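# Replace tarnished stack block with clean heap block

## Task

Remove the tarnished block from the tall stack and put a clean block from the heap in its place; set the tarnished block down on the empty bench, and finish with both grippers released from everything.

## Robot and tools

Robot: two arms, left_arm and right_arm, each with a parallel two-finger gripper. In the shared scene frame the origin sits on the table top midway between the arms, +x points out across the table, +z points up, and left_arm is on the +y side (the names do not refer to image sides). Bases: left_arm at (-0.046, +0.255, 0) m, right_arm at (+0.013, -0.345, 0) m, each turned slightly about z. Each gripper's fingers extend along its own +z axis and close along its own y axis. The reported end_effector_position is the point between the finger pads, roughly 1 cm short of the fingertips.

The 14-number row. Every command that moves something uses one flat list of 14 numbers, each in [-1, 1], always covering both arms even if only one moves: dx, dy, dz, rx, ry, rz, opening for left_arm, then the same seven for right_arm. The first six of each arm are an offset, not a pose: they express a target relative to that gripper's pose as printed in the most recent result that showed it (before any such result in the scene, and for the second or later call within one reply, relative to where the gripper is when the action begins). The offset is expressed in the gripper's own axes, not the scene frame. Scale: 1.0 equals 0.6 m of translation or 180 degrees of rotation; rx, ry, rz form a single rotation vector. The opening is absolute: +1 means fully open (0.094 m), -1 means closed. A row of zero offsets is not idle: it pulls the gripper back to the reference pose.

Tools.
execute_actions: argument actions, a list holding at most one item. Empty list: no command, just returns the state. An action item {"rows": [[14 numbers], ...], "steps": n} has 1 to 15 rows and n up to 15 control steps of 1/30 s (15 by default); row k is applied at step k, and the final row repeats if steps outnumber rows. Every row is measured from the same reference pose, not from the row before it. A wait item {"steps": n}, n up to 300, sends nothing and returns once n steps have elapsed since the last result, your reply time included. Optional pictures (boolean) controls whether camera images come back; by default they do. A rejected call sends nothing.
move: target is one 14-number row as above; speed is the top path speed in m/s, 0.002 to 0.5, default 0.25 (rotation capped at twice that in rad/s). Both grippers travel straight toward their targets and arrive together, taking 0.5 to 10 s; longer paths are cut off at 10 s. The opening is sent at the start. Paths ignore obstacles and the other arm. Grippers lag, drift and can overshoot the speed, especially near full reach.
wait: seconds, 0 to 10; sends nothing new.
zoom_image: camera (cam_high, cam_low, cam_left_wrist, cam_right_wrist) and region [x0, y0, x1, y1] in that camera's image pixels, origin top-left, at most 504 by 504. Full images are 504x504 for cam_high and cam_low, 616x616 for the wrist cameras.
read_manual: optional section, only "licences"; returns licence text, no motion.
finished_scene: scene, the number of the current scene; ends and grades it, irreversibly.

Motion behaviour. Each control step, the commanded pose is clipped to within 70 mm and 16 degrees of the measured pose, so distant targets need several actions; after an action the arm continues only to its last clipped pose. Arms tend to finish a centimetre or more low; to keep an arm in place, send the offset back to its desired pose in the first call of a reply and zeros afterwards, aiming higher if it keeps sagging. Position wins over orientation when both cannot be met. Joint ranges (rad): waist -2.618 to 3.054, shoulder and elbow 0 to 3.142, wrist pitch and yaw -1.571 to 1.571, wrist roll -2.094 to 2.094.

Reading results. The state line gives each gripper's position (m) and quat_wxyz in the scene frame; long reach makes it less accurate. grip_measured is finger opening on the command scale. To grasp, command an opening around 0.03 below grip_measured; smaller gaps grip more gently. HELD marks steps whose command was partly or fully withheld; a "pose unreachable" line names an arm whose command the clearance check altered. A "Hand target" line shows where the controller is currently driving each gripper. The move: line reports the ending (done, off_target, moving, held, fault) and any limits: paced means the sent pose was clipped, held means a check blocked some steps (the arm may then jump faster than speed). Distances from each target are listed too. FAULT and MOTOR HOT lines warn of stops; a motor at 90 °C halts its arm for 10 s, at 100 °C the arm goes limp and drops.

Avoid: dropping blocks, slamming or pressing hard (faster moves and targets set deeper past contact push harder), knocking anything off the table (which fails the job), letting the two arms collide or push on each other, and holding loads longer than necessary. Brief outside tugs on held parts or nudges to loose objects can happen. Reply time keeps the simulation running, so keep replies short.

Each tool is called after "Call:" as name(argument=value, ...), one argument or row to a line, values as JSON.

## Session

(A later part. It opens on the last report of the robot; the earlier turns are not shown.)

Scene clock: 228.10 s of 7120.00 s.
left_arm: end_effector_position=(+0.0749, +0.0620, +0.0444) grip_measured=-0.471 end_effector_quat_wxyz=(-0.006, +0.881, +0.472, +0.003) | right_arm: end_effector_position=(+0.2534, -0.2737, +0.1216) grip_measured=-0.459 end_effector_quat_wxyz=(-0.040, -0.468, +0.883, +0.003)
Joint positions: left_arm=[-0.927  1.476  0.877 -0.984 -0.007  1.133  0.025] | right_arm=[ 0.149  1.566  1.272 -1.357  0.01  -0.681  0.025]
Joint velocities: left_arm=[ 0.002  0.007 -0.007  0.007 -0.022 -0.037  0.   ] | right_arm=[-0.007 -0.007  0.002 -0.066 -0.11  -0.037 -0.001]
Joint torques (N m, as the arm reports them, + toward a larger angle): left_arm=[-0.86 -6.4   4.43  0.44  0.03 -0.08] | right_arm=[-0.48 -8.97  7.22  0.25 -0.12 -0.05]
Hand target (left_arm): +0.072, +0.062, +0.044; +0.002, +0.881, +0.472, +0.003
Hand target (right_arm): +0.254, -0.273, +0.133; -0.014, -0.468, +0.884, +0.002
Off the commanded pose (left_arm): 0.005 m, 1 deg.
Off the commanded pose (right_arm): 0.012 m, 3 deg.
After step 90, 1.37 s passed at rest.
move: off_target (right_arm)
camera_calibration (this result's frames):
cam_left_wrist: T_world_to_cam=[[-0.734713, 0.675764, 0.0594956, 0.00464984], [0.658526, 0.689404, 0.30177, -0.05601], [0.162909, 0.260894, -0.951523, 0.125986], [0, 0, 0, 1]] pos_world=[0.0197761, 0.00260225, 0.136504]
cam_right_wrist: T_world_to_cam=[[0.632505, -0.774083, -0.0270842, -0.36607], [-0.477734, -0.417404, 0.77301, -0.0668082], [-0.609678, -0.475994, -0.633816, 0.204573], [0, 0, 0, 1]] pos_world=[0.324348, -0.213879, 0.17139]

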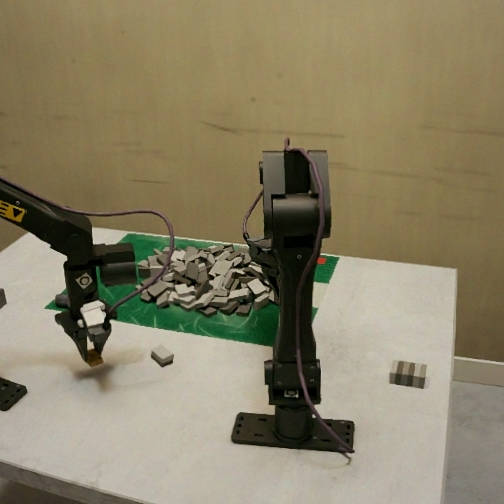

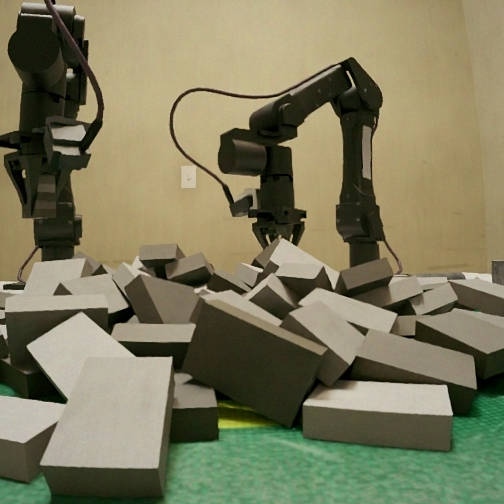

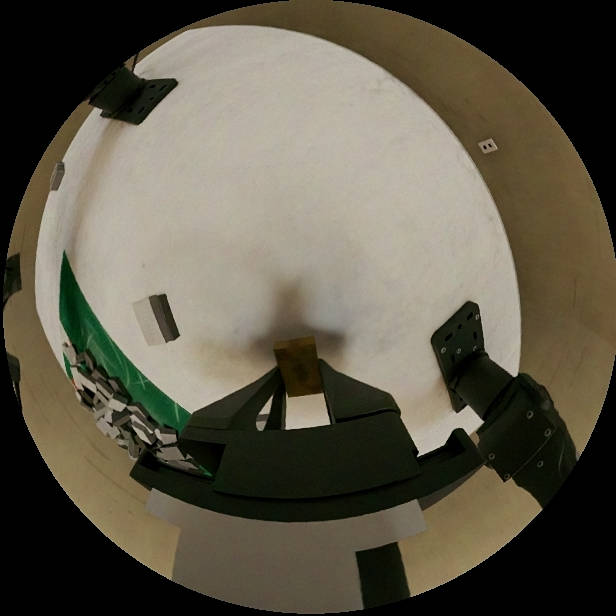

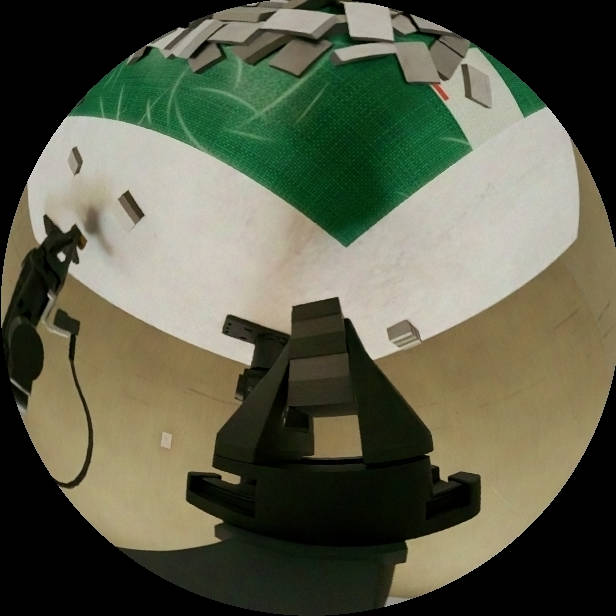

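Call:
move(
  target=[0,0,0.055,-0.008,0,0,-0.5,0,0,-0.02,0.008,-0.015,0,-0.5],
  speed=0.03,
)

Scene clock: 240.50 s of 7120.00 s.
left_arm: end_effector_position=(+0.0788, +0.0575, +0.0190) grip_measured=-0.471 end_effector_quat_wxyz=(+0.016, +0.881, +0.473, +0.007) | right_arm: end_effector_position=(+0.2534, -0.2737, +0.1216) grip_measured=-0.459 end_effector_quat_wxyz=(-0.040, -0.468, +0.883, +0.003)
Joint positions: left_arm=[-0.927  1.498  0.787 -0.825 -0.013  1.132  0.025] | right_arm=[ 0.149  1.566  1.272 -1.357  0.01  -0.681  0.025]
Joint velocities: left_arm=[-0.017  0.007 -0.007 -0.051 -0.066  0.022  0.   ] | right_arm=[-0.007 -0.002 -0.002  0.095 -0.081 -0.037 -0.001]
Joint torques (N m, as the arm reports them, + toward a larger angle): left_arm=[-0.5  -4.02  4.14  0.57 -0.04 -0.02] | right_arm=[-0.45 -9.    7.21  0.25 -0.14 -0.04]
Hand target (left_arm): +0.075, +0.062, +0.012; +0.005, +0.881, +0.472, +0.009
Hand target (right_arm): +0.254, -0.273, +0.133; -0.014, -0.468, +0.884, +0.002
Off the commanded pose (left_arm): 0.010 m, 1 deg.
Off the commanded pose (right_arm): 0.012 m, 3 deg.
After step 90, 7.87 s passed at rest.
move: off_target (right_arm)
camera_calibration (this result's frames):
cam_left_wrist: T_world_to_cam=[[-0.736854, 0.675917, 0.0134798, 0.0131014], [0.648695, 0.701281, 0.295634, -0.047713], [0.190371, 0.226584, -0.955206, 0.102254], [0, 0, 0, 1]] pos_world=[0.0211386, 0.00143562, 0.111603]
cam_right_wrist: T_world_to_cam=[[0.632505, -0.774083, -0.0270842, -0.36607], [-0.477734, -0.417404, 0.77301, -0.0668082], [-0.609678, -0.475994, -0.633816, 0.204573], [0, 0, 0, 1]] pos_world=[0.324348, -0.213879, 0.17139]

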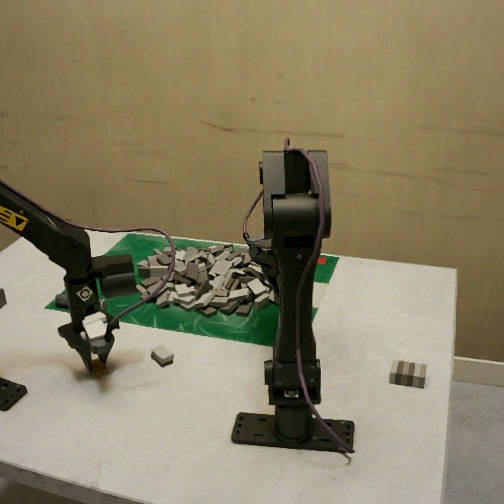

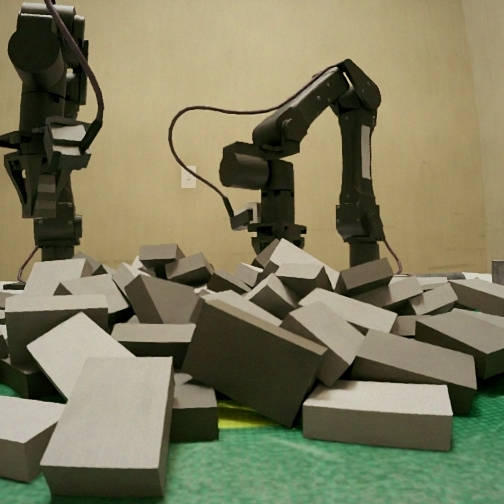

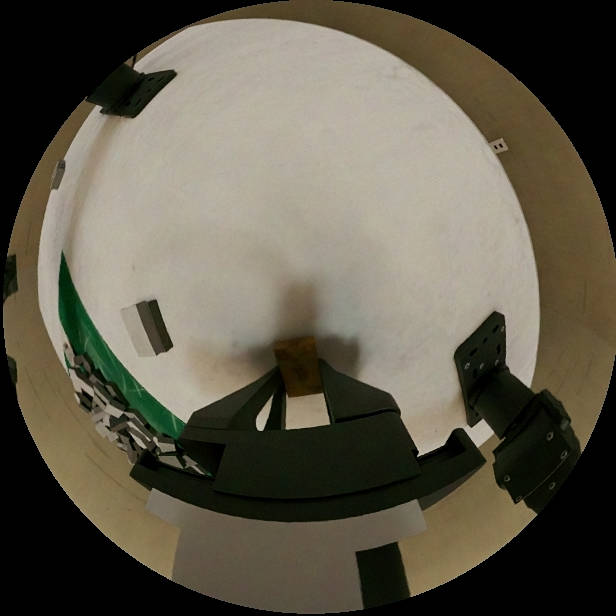

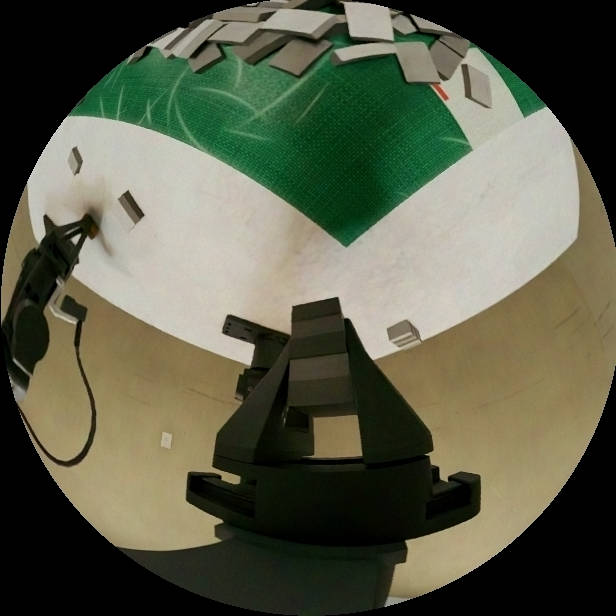

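Call:
move(
  target=[0,0,0.01,0,0,0,-0.05,0,0,-0.02,0.008,-0.015,0,-0.5],
)

Call:
move(
  target=[0,0,-0.07,0.008,0,0,-0.05,0,0,-0.02,0.008,-0.015,0,-0.5],
  speed=0.12,
)

Call:
move(
  target=[0.167,0.10,0,0,0,0,-0.05,0,0,-0.02,0.008,-0.015,0,-0.5],
  speed=0.15,
)

Scene clock: 248.30 s of 7120.00 s.
left_arm: end_effector_position=(+0.0812, +0.0538, +0.0192) grip_measured=-0.052 end_effector_quat_wxyz=(+0.025, +0.881, +0.473, +0.008) | right_arm: end_effector_position=(+0.2534, -0.2737, +0.1216) grip_measured=-0.459 end_effector_quat_wxyz=(-0.040, -0.468, +0.883, +0.003)
Joint positions: left_arm=[-0.927  1.498  0.787 -0.807 -0.013  1.132  0.045] | right_arm=[ 0.149  1.566  1.272 -1.357  0.01  -0.681  0.025]
Joint velocities: left_arm=[-0.012  0.017 -0.007 -0.022 -0.007 -0.095 -0.001] | right_arm=[ 0.012 -0.002 -0.007  0.022  0.022  0.081 -0.   ]
Joint torques (N m, as the arm reports them, + toward a larger angle): left_arm=[ 0.1  -4.16  4.67  0.58  0.02  0.03] | right_arm=[-0.49 -8.99  7.19  0.25 -0.14 -0.04]
Hand target (left_arm): +0.079, +0.057, +0.013; +0.016, +0.881, +0.473, +0.008
Hand target (right_arm): +0.254, -0.273, +0.133; -0.014, -0.468, +0.884, +0.002
Off the commanded pose (left_arm): 0.008 m, 1 deg.
Off the commanded pose (right_arm): 0.012 m, 3 deg.
After step 90, 4.10 s passed at rest.
move: off_target (right_arm)
camera_calibration (this result's frames):
cam_left_wrist: T_world_to_cam=[[-0.736912, 0.675978, -0.0038483, 0.0177295], [0.645852, 0.705728, 0.291244, -0.0465889], [0.19959, 0.212136, -0.956641, 0.102891], [0, 0, 0, 1]] pos_world=[0.0226186, -0.000932469, 0.112067]
cam_right_wrist: T_world_to_cam=[[0.632505, -0.774083, -0.0270842, -0.36607], [-0.477734, -0.417404, 0.77301, -0.0668082], [-0.609678, -0.475994, -0.633816, 0.204573], [0, 0, 0, 1]] pos_world=[0.324348, -0.213879, 0.17139]

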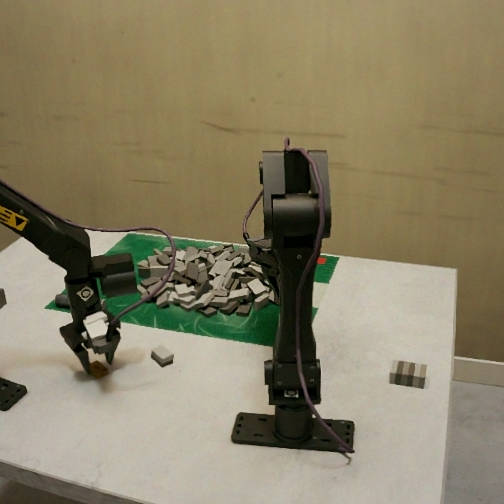

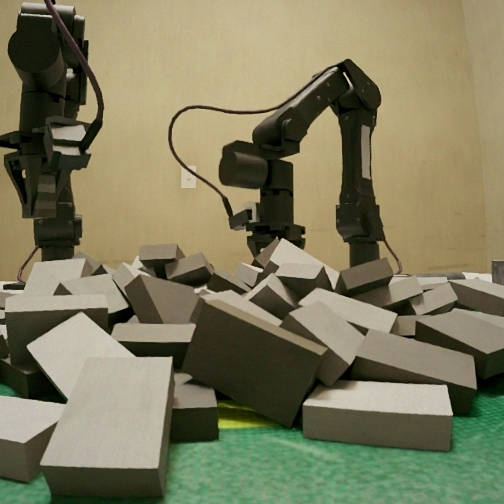

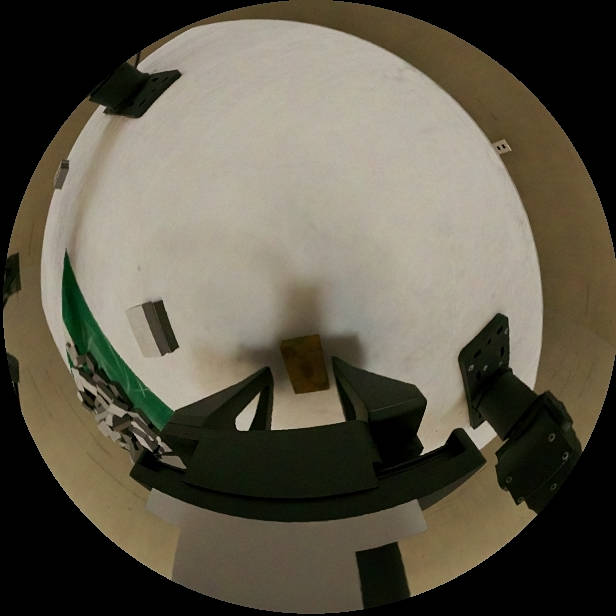

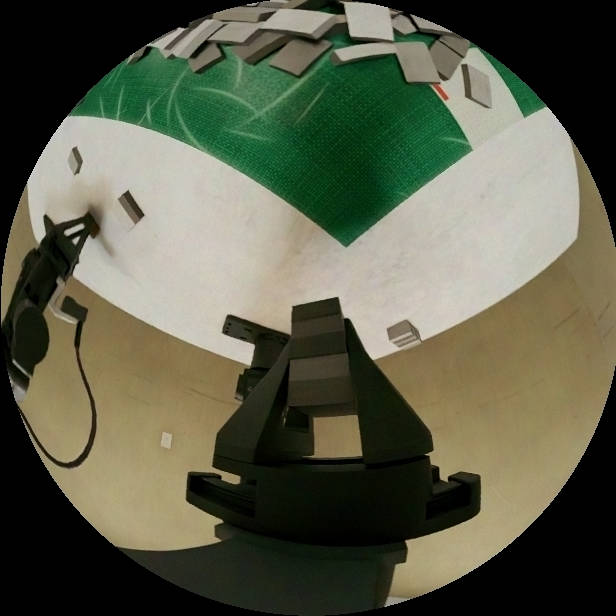

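Scene clock: 249.33 s of 7120.00 s.
left_arm: end_effector_position=(+0.0783, +0.0585, +0.0522) grip_measured=-0.052 end_effector_quat_wxyz=(+0.006, +0.881, +0.473, +0.007) | right_arm: end_effector_position=(+0.2534, -0.2737, +0.1216) grip_measured=-0.459 end_effector_quat_wxyz=(-0.040, -0.468, +0.883, +0.003)
Joint positions: left_arm=[-0.927  1.46   0.895 -0.994 -0.013  1.132  0.045] | right_arm=[ 0.149  1.566  1.272 -1.357  0.01  -0.681  0.025]
Joint velocities: left_arm=[-0.012  0.002  0.032  0.007 -0.007  0.066 -0.   ] | right_arm=[-0.007 -0.002  0.002 -0.066 -0.051 -0.022  0.001]
Joint torques (N m, as the arm reports them, + toward a larger angle): left_arm=[ 0.48 -5.98  8.25  0.21  0.14  0.08] | right_arm=[-0.45 -8.97  7.2   0.24 -0.14 -0.05]
Hand target (left_arm): +0.079, +0.055, +0.061; +0.015, +0.881, +0.473, +0.002
Hand target (right_arm): +0.254, -0.273, +0.133; -0.014, -0.468, +0.884, +0.002
Off the commanded pose (left_arm): 0.010 m, 1 deg.
Off the commanded pose (right_arm): 0.012 m, 3 deg.
move: off_target (right_arm)
camera_calibration (this result's frames):
cam_left_wrist: T_world_to_cam=[[-0.736605, 0.675474, 0.0338876, 0.0106019], [0.651908, 0.695779, 0.301509, -0.0580913], [0.180083, 0.244184, -0.952861, 0.133465], [0, 0, 0, 1]] pos_world=[0.0216448, 0.000667355, 0.144329]
cam_right_wrist: T_world_to_cam=[[0.632505, -0.774083, -0.0270842, -0.36607], [-0.477734, -0.417404, 0.77301, -0.0668082], [-0.609678, -0.475994, -0.633816, 0.204573], [0, 0, 0, 1]] pos_world=[0.324348, -0.213879, 0.17139]

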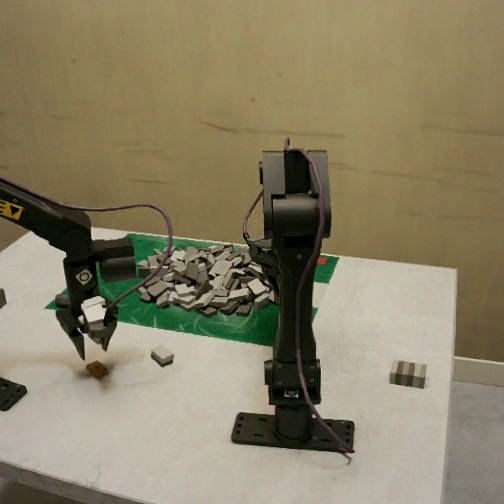

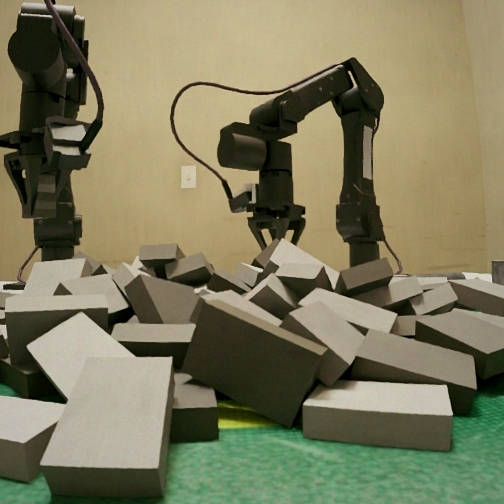

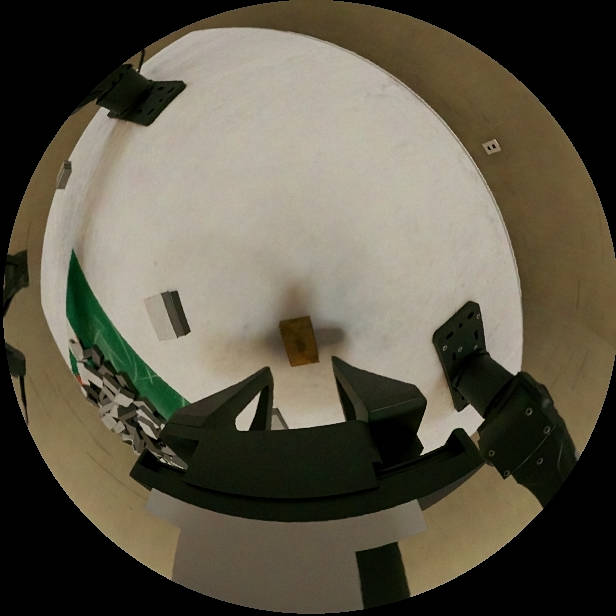

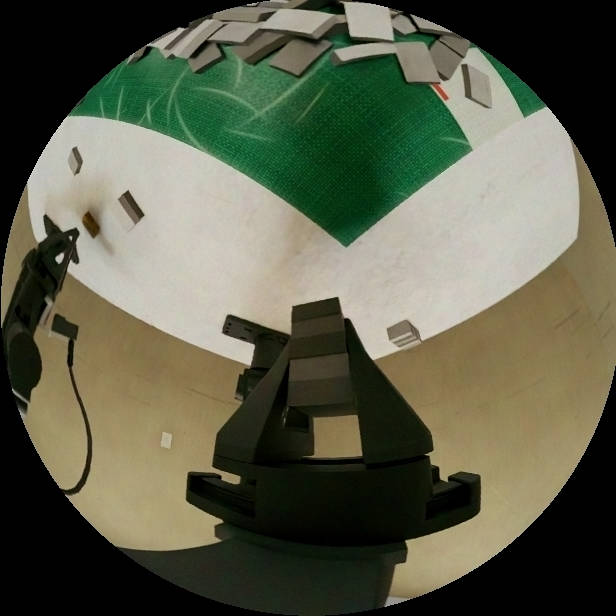

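Scene clock: 250.67 s of 7120.00 s.
left_arm: end_effector_position=(+0.1778, +0.1108, +0.0525) grip_measured=-0.052 end_effector_quat_wxyz=(+0.001, +0.880, +0.475, +0.010) | right_arm: end_effector_position=(+0.2534, -0.2737, +0.1216) grip_measured=-0.459 end_effector_quat_wxyz=(-0.040, -0.468, +0.883, +0.003)
Joint positions: left_arm=[-0.492  1.589  1.019 -0.989 -0.017  1.562  0.045] | right_arm=[ 0.149  1.566  1.272 -1.357  0.01  -0.681  0.025]
Joint velocities: left_arm=[ 0.002 -0.022 -0.012 -0.022 -0.007 -0.022 -0.   ] | right_arm=[-0.002 -0.012 -0.012 -0.007 -0.022  0.066 -0.001]
Joint torques (N m, as the arm reports them, + toward a larger angle): left_arm=[ 0.68 -4.85  8.54  0.4   0.08  0.13] | right_arm=[-0.45 -8.95  7.2   0.24 -0.13 -0.04]
Hand target (left_arm): +0.184, +0.107, +0.055; +0.006, +0.881, +0.473, +0.009
Hand target (right_arm): +0.254, -0.273, +0.133; -0.014, -0.468, +0.884, +0.002
Off the commanded pose (left_arm): 0.006 m, 1 deg.
Off the commanded pose (right_arm): 0.012 m, 3 deg.
move: off_target (right_arm)
camera_calibration (this result's frames):
cam_left_wrist: T_world_to_cam=[[-0.739549, 0.671882, 0.0405116, 0.049156], [0.648579, 0.695215, 0.309874, -0.15922], [0.180035, 0.255442, -0.949914, 0.101678], [0, 0, 0, 1]] pos_world=[0.121315, 0.0516922, 0.143933]
cam_right_wrist: T_world_to_cam=[[0.632505, -0.774083, -0.0270842, -0.36607], [-0.477734, -0.417404, 0.77301, -0.0668082], [-0.609678, -0.475994, -0.633816, 0.204573], [0, 0, 0, 1]] pos_world=[0.324348, -0.213879, 0.17139]

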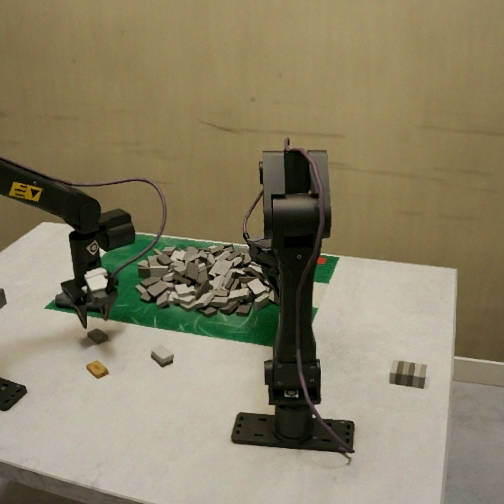

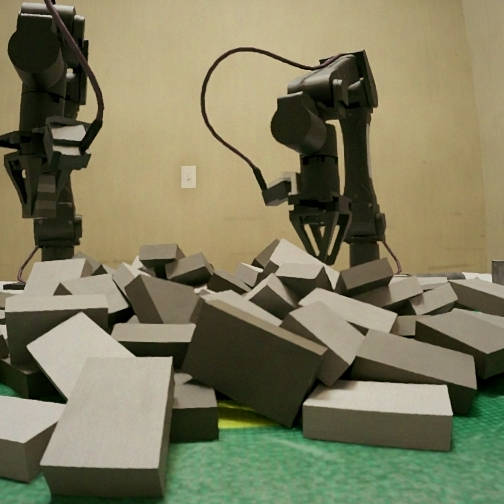

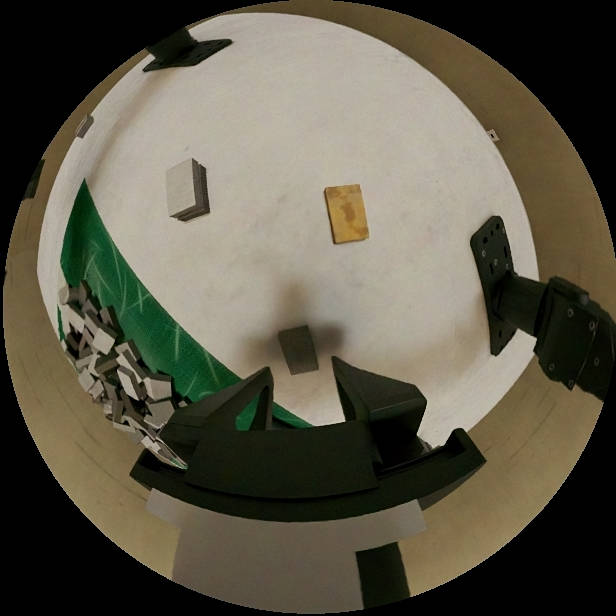

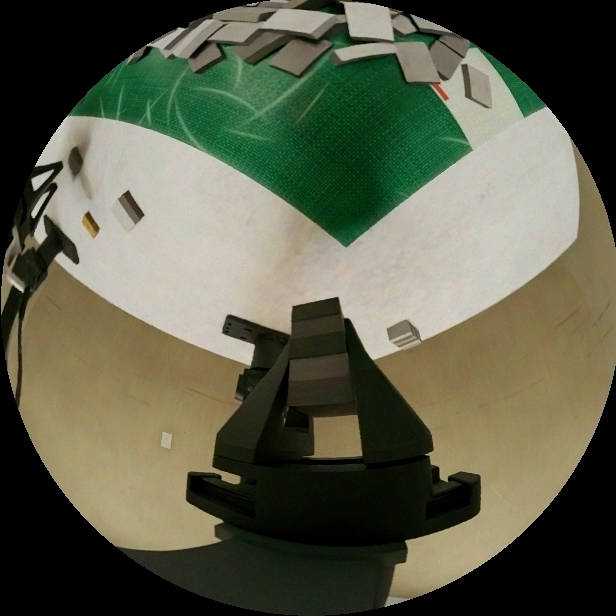

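Call:
move(
  target=[0.016,-0.008,0.07,0,-0.004,0.002,-0.05,0,0,-0.02,0.008,-0.015,0,-0.5],
  speed=0.05,
)

Scene clock: 264.77 s of 7120.00 s.
left_arm: end_effector_position=(+0.1867, +0.1172, +0.0201) grip_measured=-0.052 end_effector_quat_wxyz=(+0.014, +0.881, +0.472, +0.018) | right_arm: end_effector_position=(+0.2534, -0.2737, +0.1216) grip_measured=-0.459 end_effector_quat_wxyz=(-0.040, -0.468, +0.883, +0.003)
Joint positions: left_arm=[-0.454  1.627  0.919 -0.82  -0.016  1.607  0.045] | right_arm=[ 0.149  1.566  1.272 -1.357  0.01  -0.681  0.025]
Joint velocities: left_arm=[-0.012  0.007 -0.012 -0.007 -0.022  0.007  0.001] | right_arm=[ 0.012  0.012 -0.012 -0.022 -0.007 -0.007  0.001]
Joint torques (N m, as the arm reports them, + toward a larger angle): left_arm=[ 0.99 -5.06  4.01  0.54  0.16  0.11] | right_arm=[-0.48 -8.98  7.17  0.25 -0.13 -0.04]
Hand target (left_arm): +0.180, +0.122, +0.011; +0.004, +0.881, +0.473, +0.005
Hand target (right_arm): +0.254, -0.273, +0.133; -0.014, -0.468, +0.884, +0.002
Off the commanded pose (left_arm): 0.013 m, 2 deg.
Off the commanded pose (right_arm): 0.012 m, 3 deg.
After step 90, 9.77 s passed at rest.
move: off_target (left_arm, right_arm)
camera_calibration (this result's frames):
cam_left_wrist: T_world_to_cam=[[-0.735586, 0.677342, 0.0109653, 0.0519064], [0.645274, 0.695649, 0.315745, -0.159006], [0.206239, 0.239333, -0.948781, 0.0645917], [0, 0, 0, 1]] pos_world=[0.127463, 0.059995, 0.110919]
cam_right_wrist: T_world_to_cam=[[0.632505, -0.774083, -0.0270842, -0.36607], [-0.477734, -0.417404, 0.77301, -0.0668082], [-0.609678, -0.475994, -0.633816, 0.204573], [0, 0, 0, 1]] pos_world=[0.324348, -0.213879, 0.17139]

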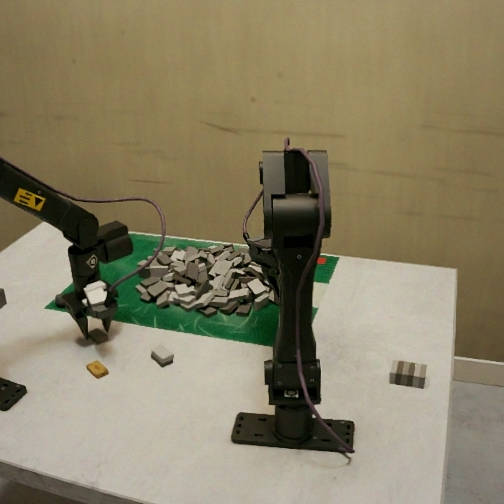

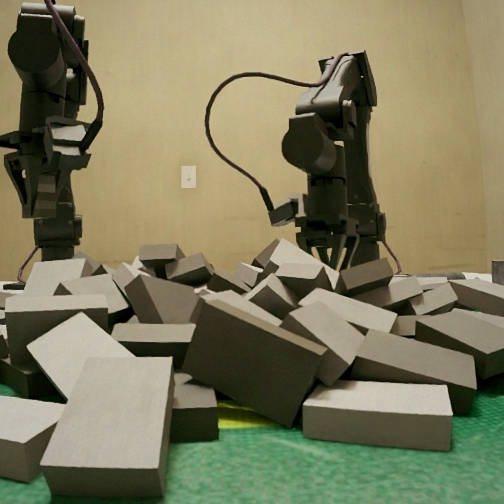

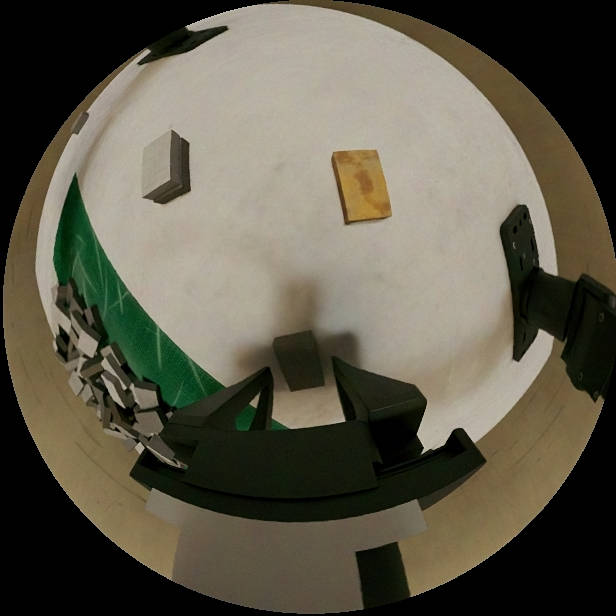

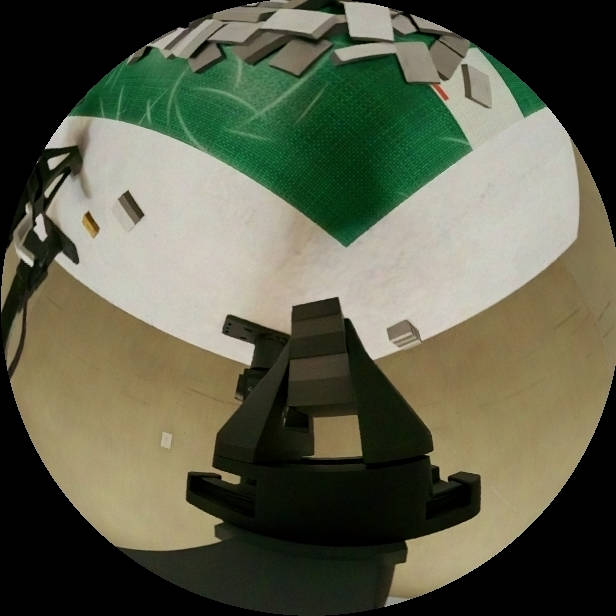

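A few mm lower.

Call:
move(
  target=[-0.004,-0.004,0.018,0.014,-0.008,0,-0.05,0,0,-0.02,0.008,-0.015,0,-0.5],
  speed=0.03,
)

Scene clock: 270.07 s of 7120.00 s.
left_arm: end_effector_position=(+0.1847, +0.1177, +0.0143) grip_measured=-0.052 end_effector_quat_wxyz=(+0.006, +0.882, +0.472, +0.011) | right_arm: end_effector_position=(+0.2534, -0.2737, +0.1216) grip_measured=-0.459 end_effector_quat_wxyz=(-0.040, -0.468, +0.883, +0.003)
Joint positions: left_arm=[-0.454  1.651  0.919 -0.818 -0.013  1.608  0.045] | right_arm=[ 0.149  1.566  1.272 -1.357  0.01  -0.681  0.025]
Joint velocities: left_arm=[-0.012  0.002  0.007  0.022  0.007 -0.037 -0.001] | right_arm=[-0.012 -0.007 -0.002  0.007 -0.037  0.095  0.   ]
Joint torques (N m, as the arm reports them, + toward a larger angle): left_arm=[ 0.72 -4.16  6.8   0.4   0.23  0.09] | right_arm=[-0.45 -8.98  7.15  0.25 -0.13 -0.04]
Hand target (left_arm): +0.184, +0.117, +0.009; +0.001, +0.881, +0.472, -0.003
Hand target (right_arm): +0.254, -0.273, +0.133; -0.014, -0.468, +0.884, +0.002
Off the commanded pose (left_arm): 0.005 m, 2 deg.
Off the commanded pose (right_arm): 0.012 m, 3 deg.
After step 90, 1.17 s passed at rest.
move: off_target (right_arm)
camera_calibration (this result's frames):
cam_left_wrist: T_world_to_cam=[[-0.73481, 0.677538, 0.031576, 0.0496912], [0.652022, 0.692779, 0.308098, -0.156974], [0.186873, 0.246982, -0.950831, 0.0621067], [0, 0, 0, 1]] pos_world=[0.127258, 0.0597413, 0.105847]
cam_right_wrist: T_world_to_cam=[[0.632505, -0.774083, -0.0270842, -0.36607], [-0.477734, -0.417404, 0.77301, -0.0668082], [-0.609678, -0.475994, -0.633816, 0.204573], [0, 0, 0, 1]] pos_world=[0.324348, -0.213879, 0.17139]

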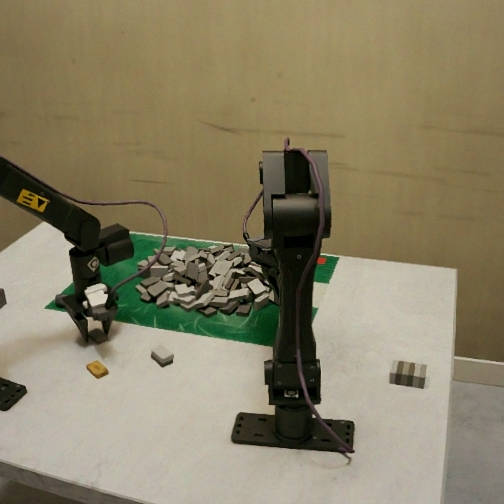

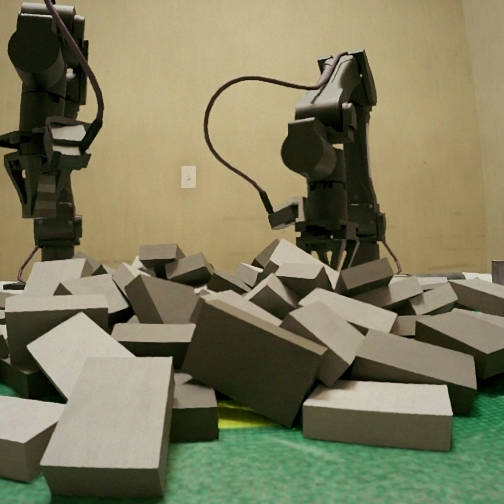

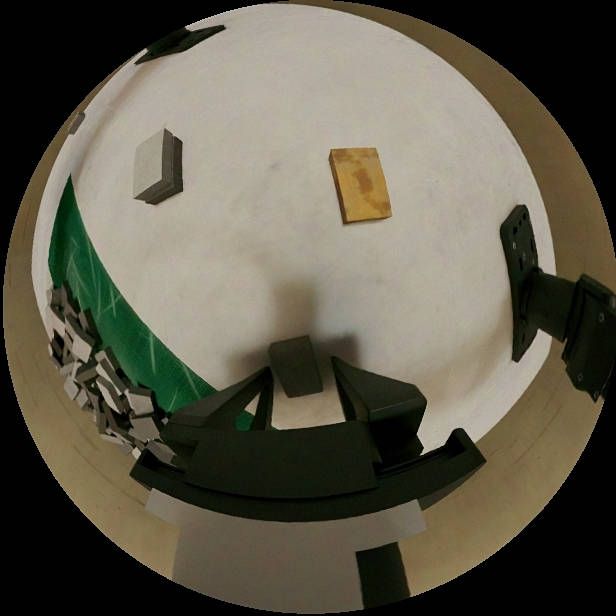

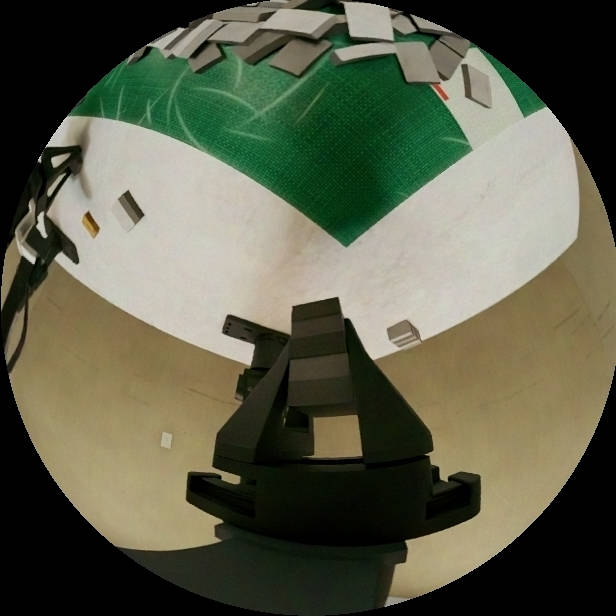

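Call:
move(
  target=[0,0,0,0,0,0,-0.5,0,0,-0.02,0.008,-0.015,0,-0.5],
)

Call:
move(
  target=[0,0,-0.09,0,0,0,-0.5,0,0,-0.02,0.008,-0.015,0,-0.5],
  speed=0.12,
)

Call:
move(
  target=[-0.262,0.113,-0.01,0,0,0,-0.5,0,0,-0.02,0.008,-0.015,0,-0.5],
  speed=0.15,
)

Scene clock: 278.63 s of 7120.00 s.
left_arm: end_effector_position=(+0.1846, +0.1179, +0.0143) grip_measured=-0.470 end_effector_quat_wxyz=(+0.005, +0.882, +0.472, +0.011) | right_arm: end_effector_position=(+0.2534, -0.2737, +0.1216) grip_measured=-0.459 end_effector_quat_wxyz=(-0.040, -0.468, +0.883, +0.003)
Joint positions: left_arm=[-0.454  1.651  0.919 -0.819 -0.013  1.608  0.025] | right_arm=[ 0.149  1.566  1.272 -1.357  0.01  -0.681  0.025]
Joint velocities: left_arm=[ 0.012 -0.002  0.002 -0.037  0.037  0.051  0.   ] | right_arm=[ 0.002  0.002  0.007 -0.081 -0.066  0.007  0.   ]
Joint torques (N m, as the arm reports them, + toward a larger angle): left_arm=[ 0.07 -6.28  5.81  0.45  0.01  0.02] | right_arm=[-0.45 -8.96  7.16  0.24 -0.14 -0.05]
Hand target (left_arm): +0.185, +0.118, +0.014; +0.006, +0.882, +0.472, +0.011
Hand target (right_arm): +0.254, -0.273, +0.133; -0.014, -0.468, +0.884, +0.002
Off the commanded pose (left_arm): 0.000 m, 0 deg.
Off the commanded pose (right_arm): 0.012 m, 3 deg.
After step 90, 4.87 s passed at rest.
move: off_target (right_arm)
camera_calibration (this result's frames):
cam_left_wrist: T_world_to_cam=[[-0.734554, 0.677773, 0.0324774, 0.0493913], [0.652353, 0.692214, 0.308668, -0.157066], [0.186725, 0.24792, -0.950615, 0.0619822], [0, 0, 0, 1]] pos_world=[0.127169, 0.0598806, 0.105798]
cam_right_wrist: T_world_to_cam=[[0.632505, -0.774083, -0.0270842, -0.36607], [-0.477734, -0.417404, 0.77301, -0.0668082], [-0.609678, -0.475994, -0.633816, 0.204573], [0, 0, 0, 1]] pos_world=[0.324348, -0.213879, 0.17139]

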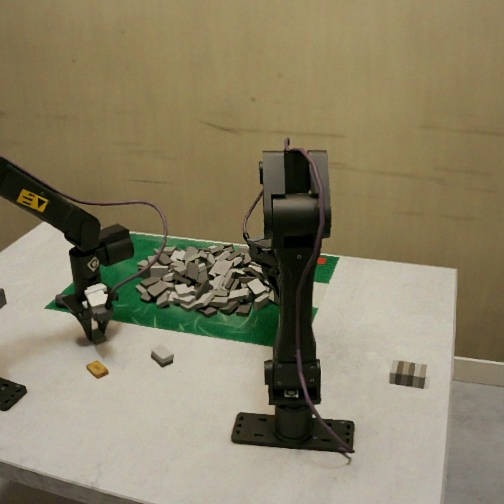

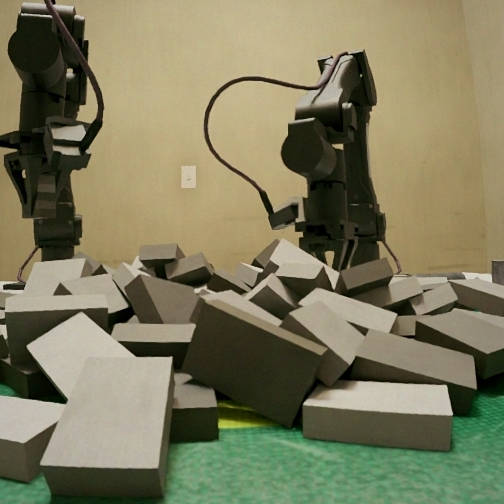

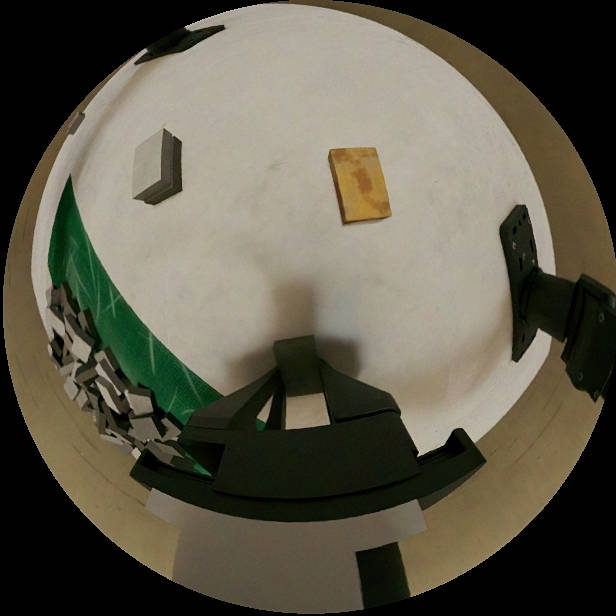

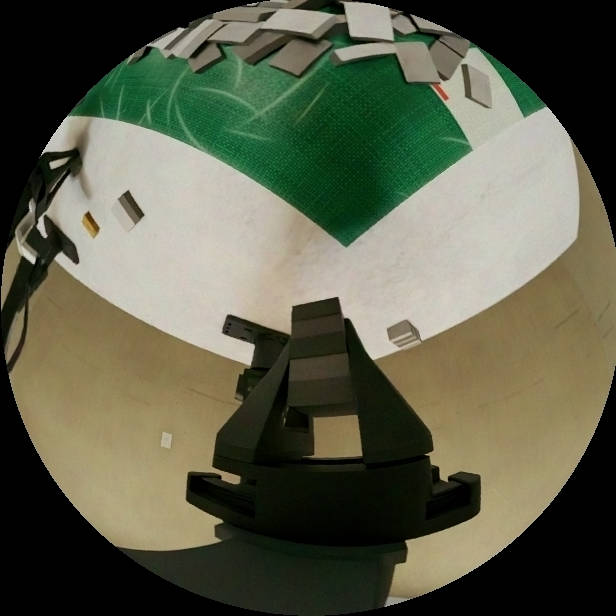

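Scene clock: 279.70 s of 7120.00 s.
left_arm: end_effector_position=(+0.1810, +0.1202, +0.0586) grip_measured=-0.470 end_effector_quat_wxyz=(-0.001, +0.882, +0.472, +0.007) | right_arm: end_effector_position=(+0.2534, -0.2737, +0.1216) grip_measured=-0.459 end_effector_quat_wxyz=(-0.040, -0.468, +0.883, +0.003)
Joint positions: left_arm=[-0.454  1.579  1.035 -1.022 -0.013  1.608  0.025] | right_arm=[ 0.149  1.566  1.272 -1.357  0.01  -0.681  0.025]
Joint velocities: left_arm=[-0.002  0.002  0.002  0.037  0.037 -0.037 -0.002] | right_arm=[-0.007 -0.007  0.002  0.022  0.007 -0.081  0.   ]
Joint torques (N m, as the arm reports them, + toward a larger angle): left_arm=[-0.25 -7.    8.35  0.19  0.01 -0.02] | right_arm=[-0.49 -8.98  7.16  0.25 -0.14 -0.05]
Hand target (left_arm): +0.183, +0.118, +0.068; +0.005, +0.882, +0.472, +0.011
Hand target (right_arm): +0.254, -0.273, +0.133; -0.014, -0.468, +0.884, +0.002
Off the commanded pose (left_arm): 0.010 m, 1 deg.
Off the commanded pose (right_arm): 0.012 m, 3 deg.
move: off_target (right_arm)
camera_calibration (this result's frames):
cam_left_wrist: T_world_to_cam=[[-0.734035, 0.677453, 0.0474384, 0.0428195], [0.656345, 0.689759, 0.305686, -0.170186], [0.174367, 0.25552, -0.95095, 0.105624], [0, 0, 0, 1]] pos_world=[0.124715, 0.0613902, 0.150435]
cam_right_wrist: T_world_to_cam=[[0.632505, -0.774083, -0.0270842, -0.36607], [-0.477734, -0.417404, 0.77301, -0.0668082], [-0.609678, -0.475994, -0.633816, 0.204573], [0, 0, 0, 1]] pos_world=[0.324348, -0.213879, 0.17139]

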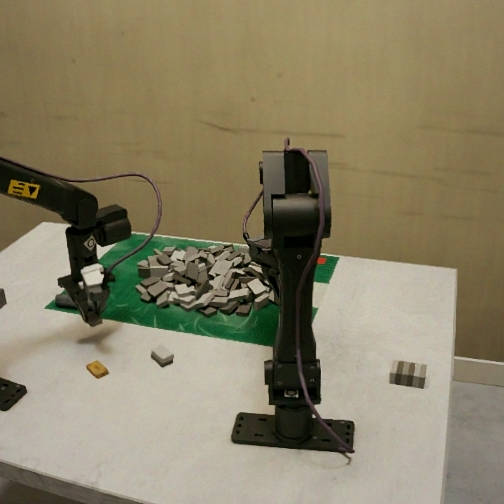

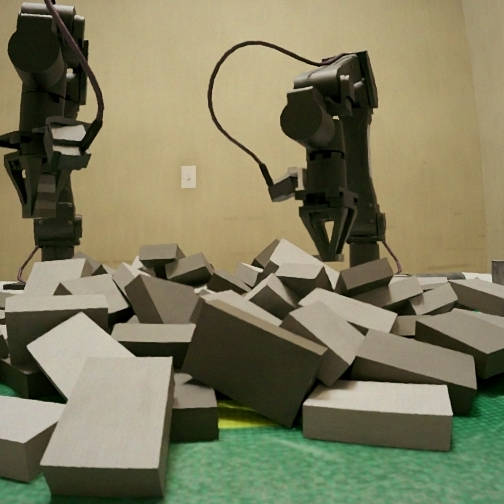

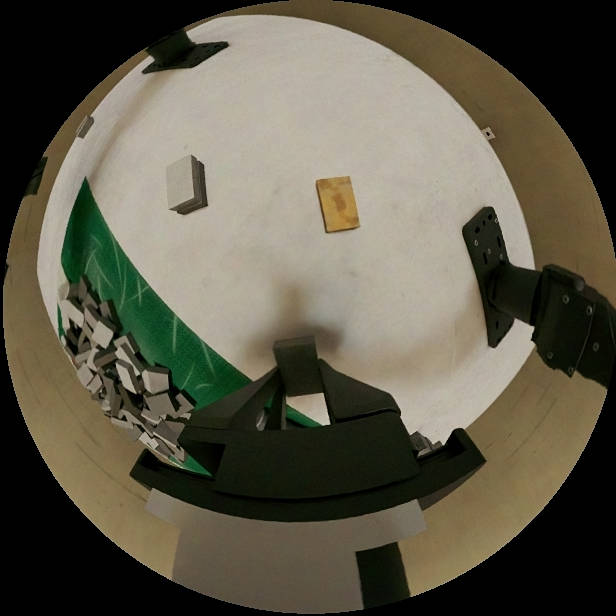

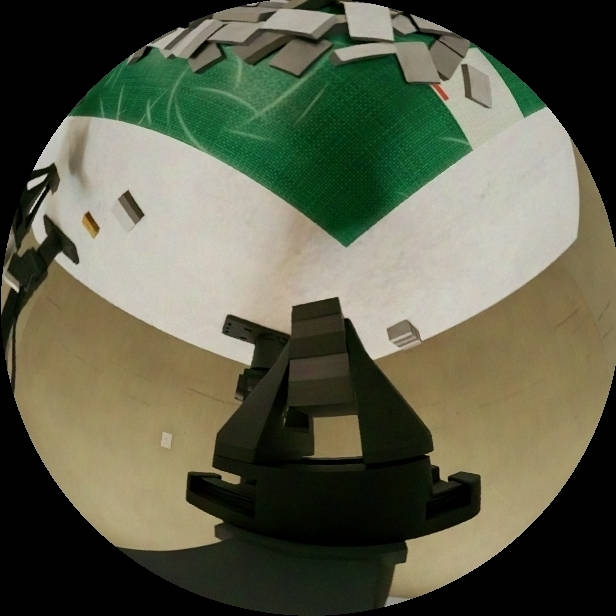

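Scene clock: 281.43 s of 7120.00 s.
left_arm: end_effector_position=(+0.1481, -0.0438, +0.0605) grip_measured=-0.470 end_effector_quat_wxyz=(+0.002, +0.883, +0.469, +0.008) | right_arm: end_effector_position=(+0.2534, -0.2737, +0.1216) grip_measured=-0.459 end_effector_quat_wxyz=(-0.040, -0.468, +0.883, +0.003)
Joint positions: left_arm=[-0.909  1.919  1.448 -1.095 -0.015  1.159  0.025] | right_arm=[ 0.149  1.566  1.272 -1.357  0.01  -0.681  0.025]
Joint velocities: left_arm=[-0.007  0.002  0.002  0.007 -0.007 -0.022 -0.001] | right_arm=[-0.012 -0.007 -0.012  0.022 -0.051  0.007 -0.   ]
Joint torques (N m, as the arm reports them, + toward a larger angle): left_arm=[-0.23 -8.13  8.96  0.21  0.06 -0.07] | right_arm=[-0.48 -8.98  7.19  0.25 -0.14 -0.04]
Hand target (left_arm): +0.148, -0.047, +0.063; -0.001, +0.882, +0.472, +0.005
Hand target (right_arm): +0.254, -0.273, +0.133; -0.014, -0.468, +0.884, +0.002
Off the commanded pose (left_arm): 0.005 m, 0 deg.
Off the commanded pose (right_arm): 0.012 m, 3 deg.
move: off_target (right_arm)
camera_calibration (this result's frames):
cam_left_wrist: T_world_to_cam=[[-0.730045, 0.682143, 0.0414113, 0.129706], [0.659283, 0.687034, 0.305499, -0.0366645], [0.179943, 0.25033, -0.951292, 0.153991], [0, 0, 0, 1]] pos_world=[0.0911537, -0.101837, 0.15232]
cam_right_wrist: T_world_to_cam=[[0.632505, -0.774083, -0.0270842, -0.36607], [-0.477734, -0.417404, 0.77301, -0.0668082], [-0.609678, -0.475994, -0.633816, 0.204573], [0, 0, 0, 1]] pos_world=[0.324348, -0.213879, 0.17139]

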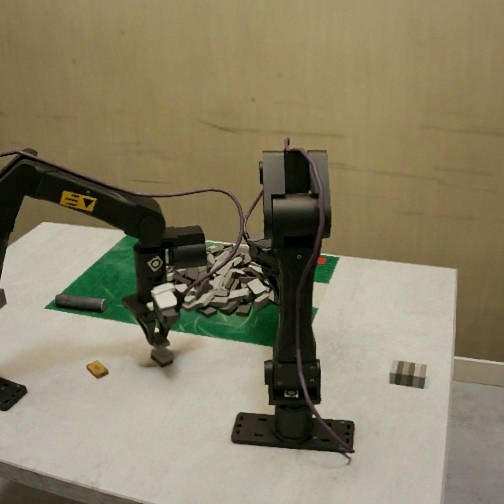

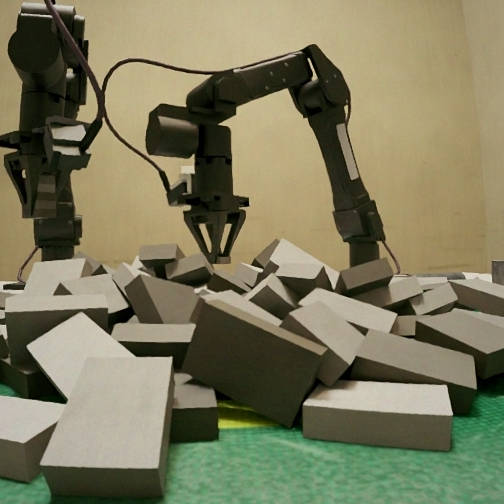

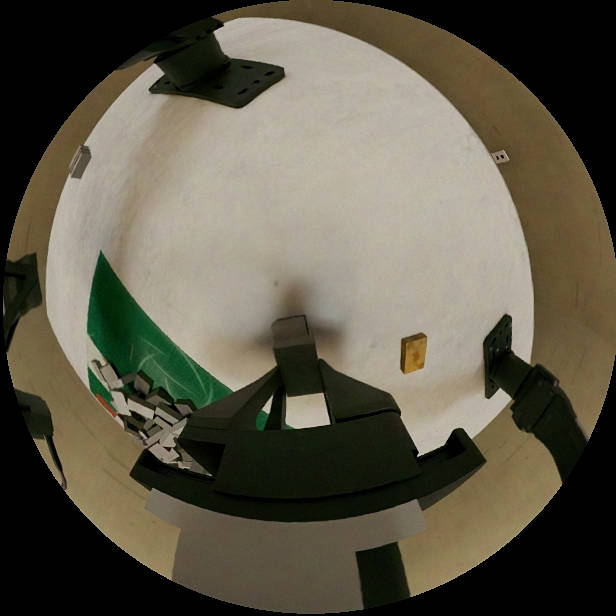

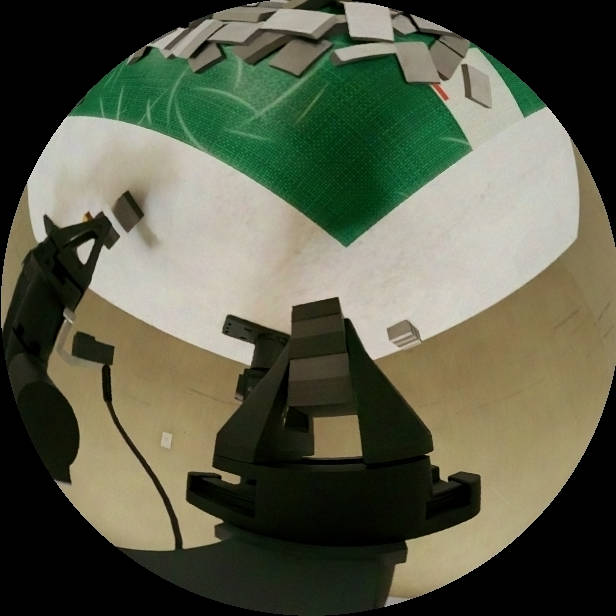

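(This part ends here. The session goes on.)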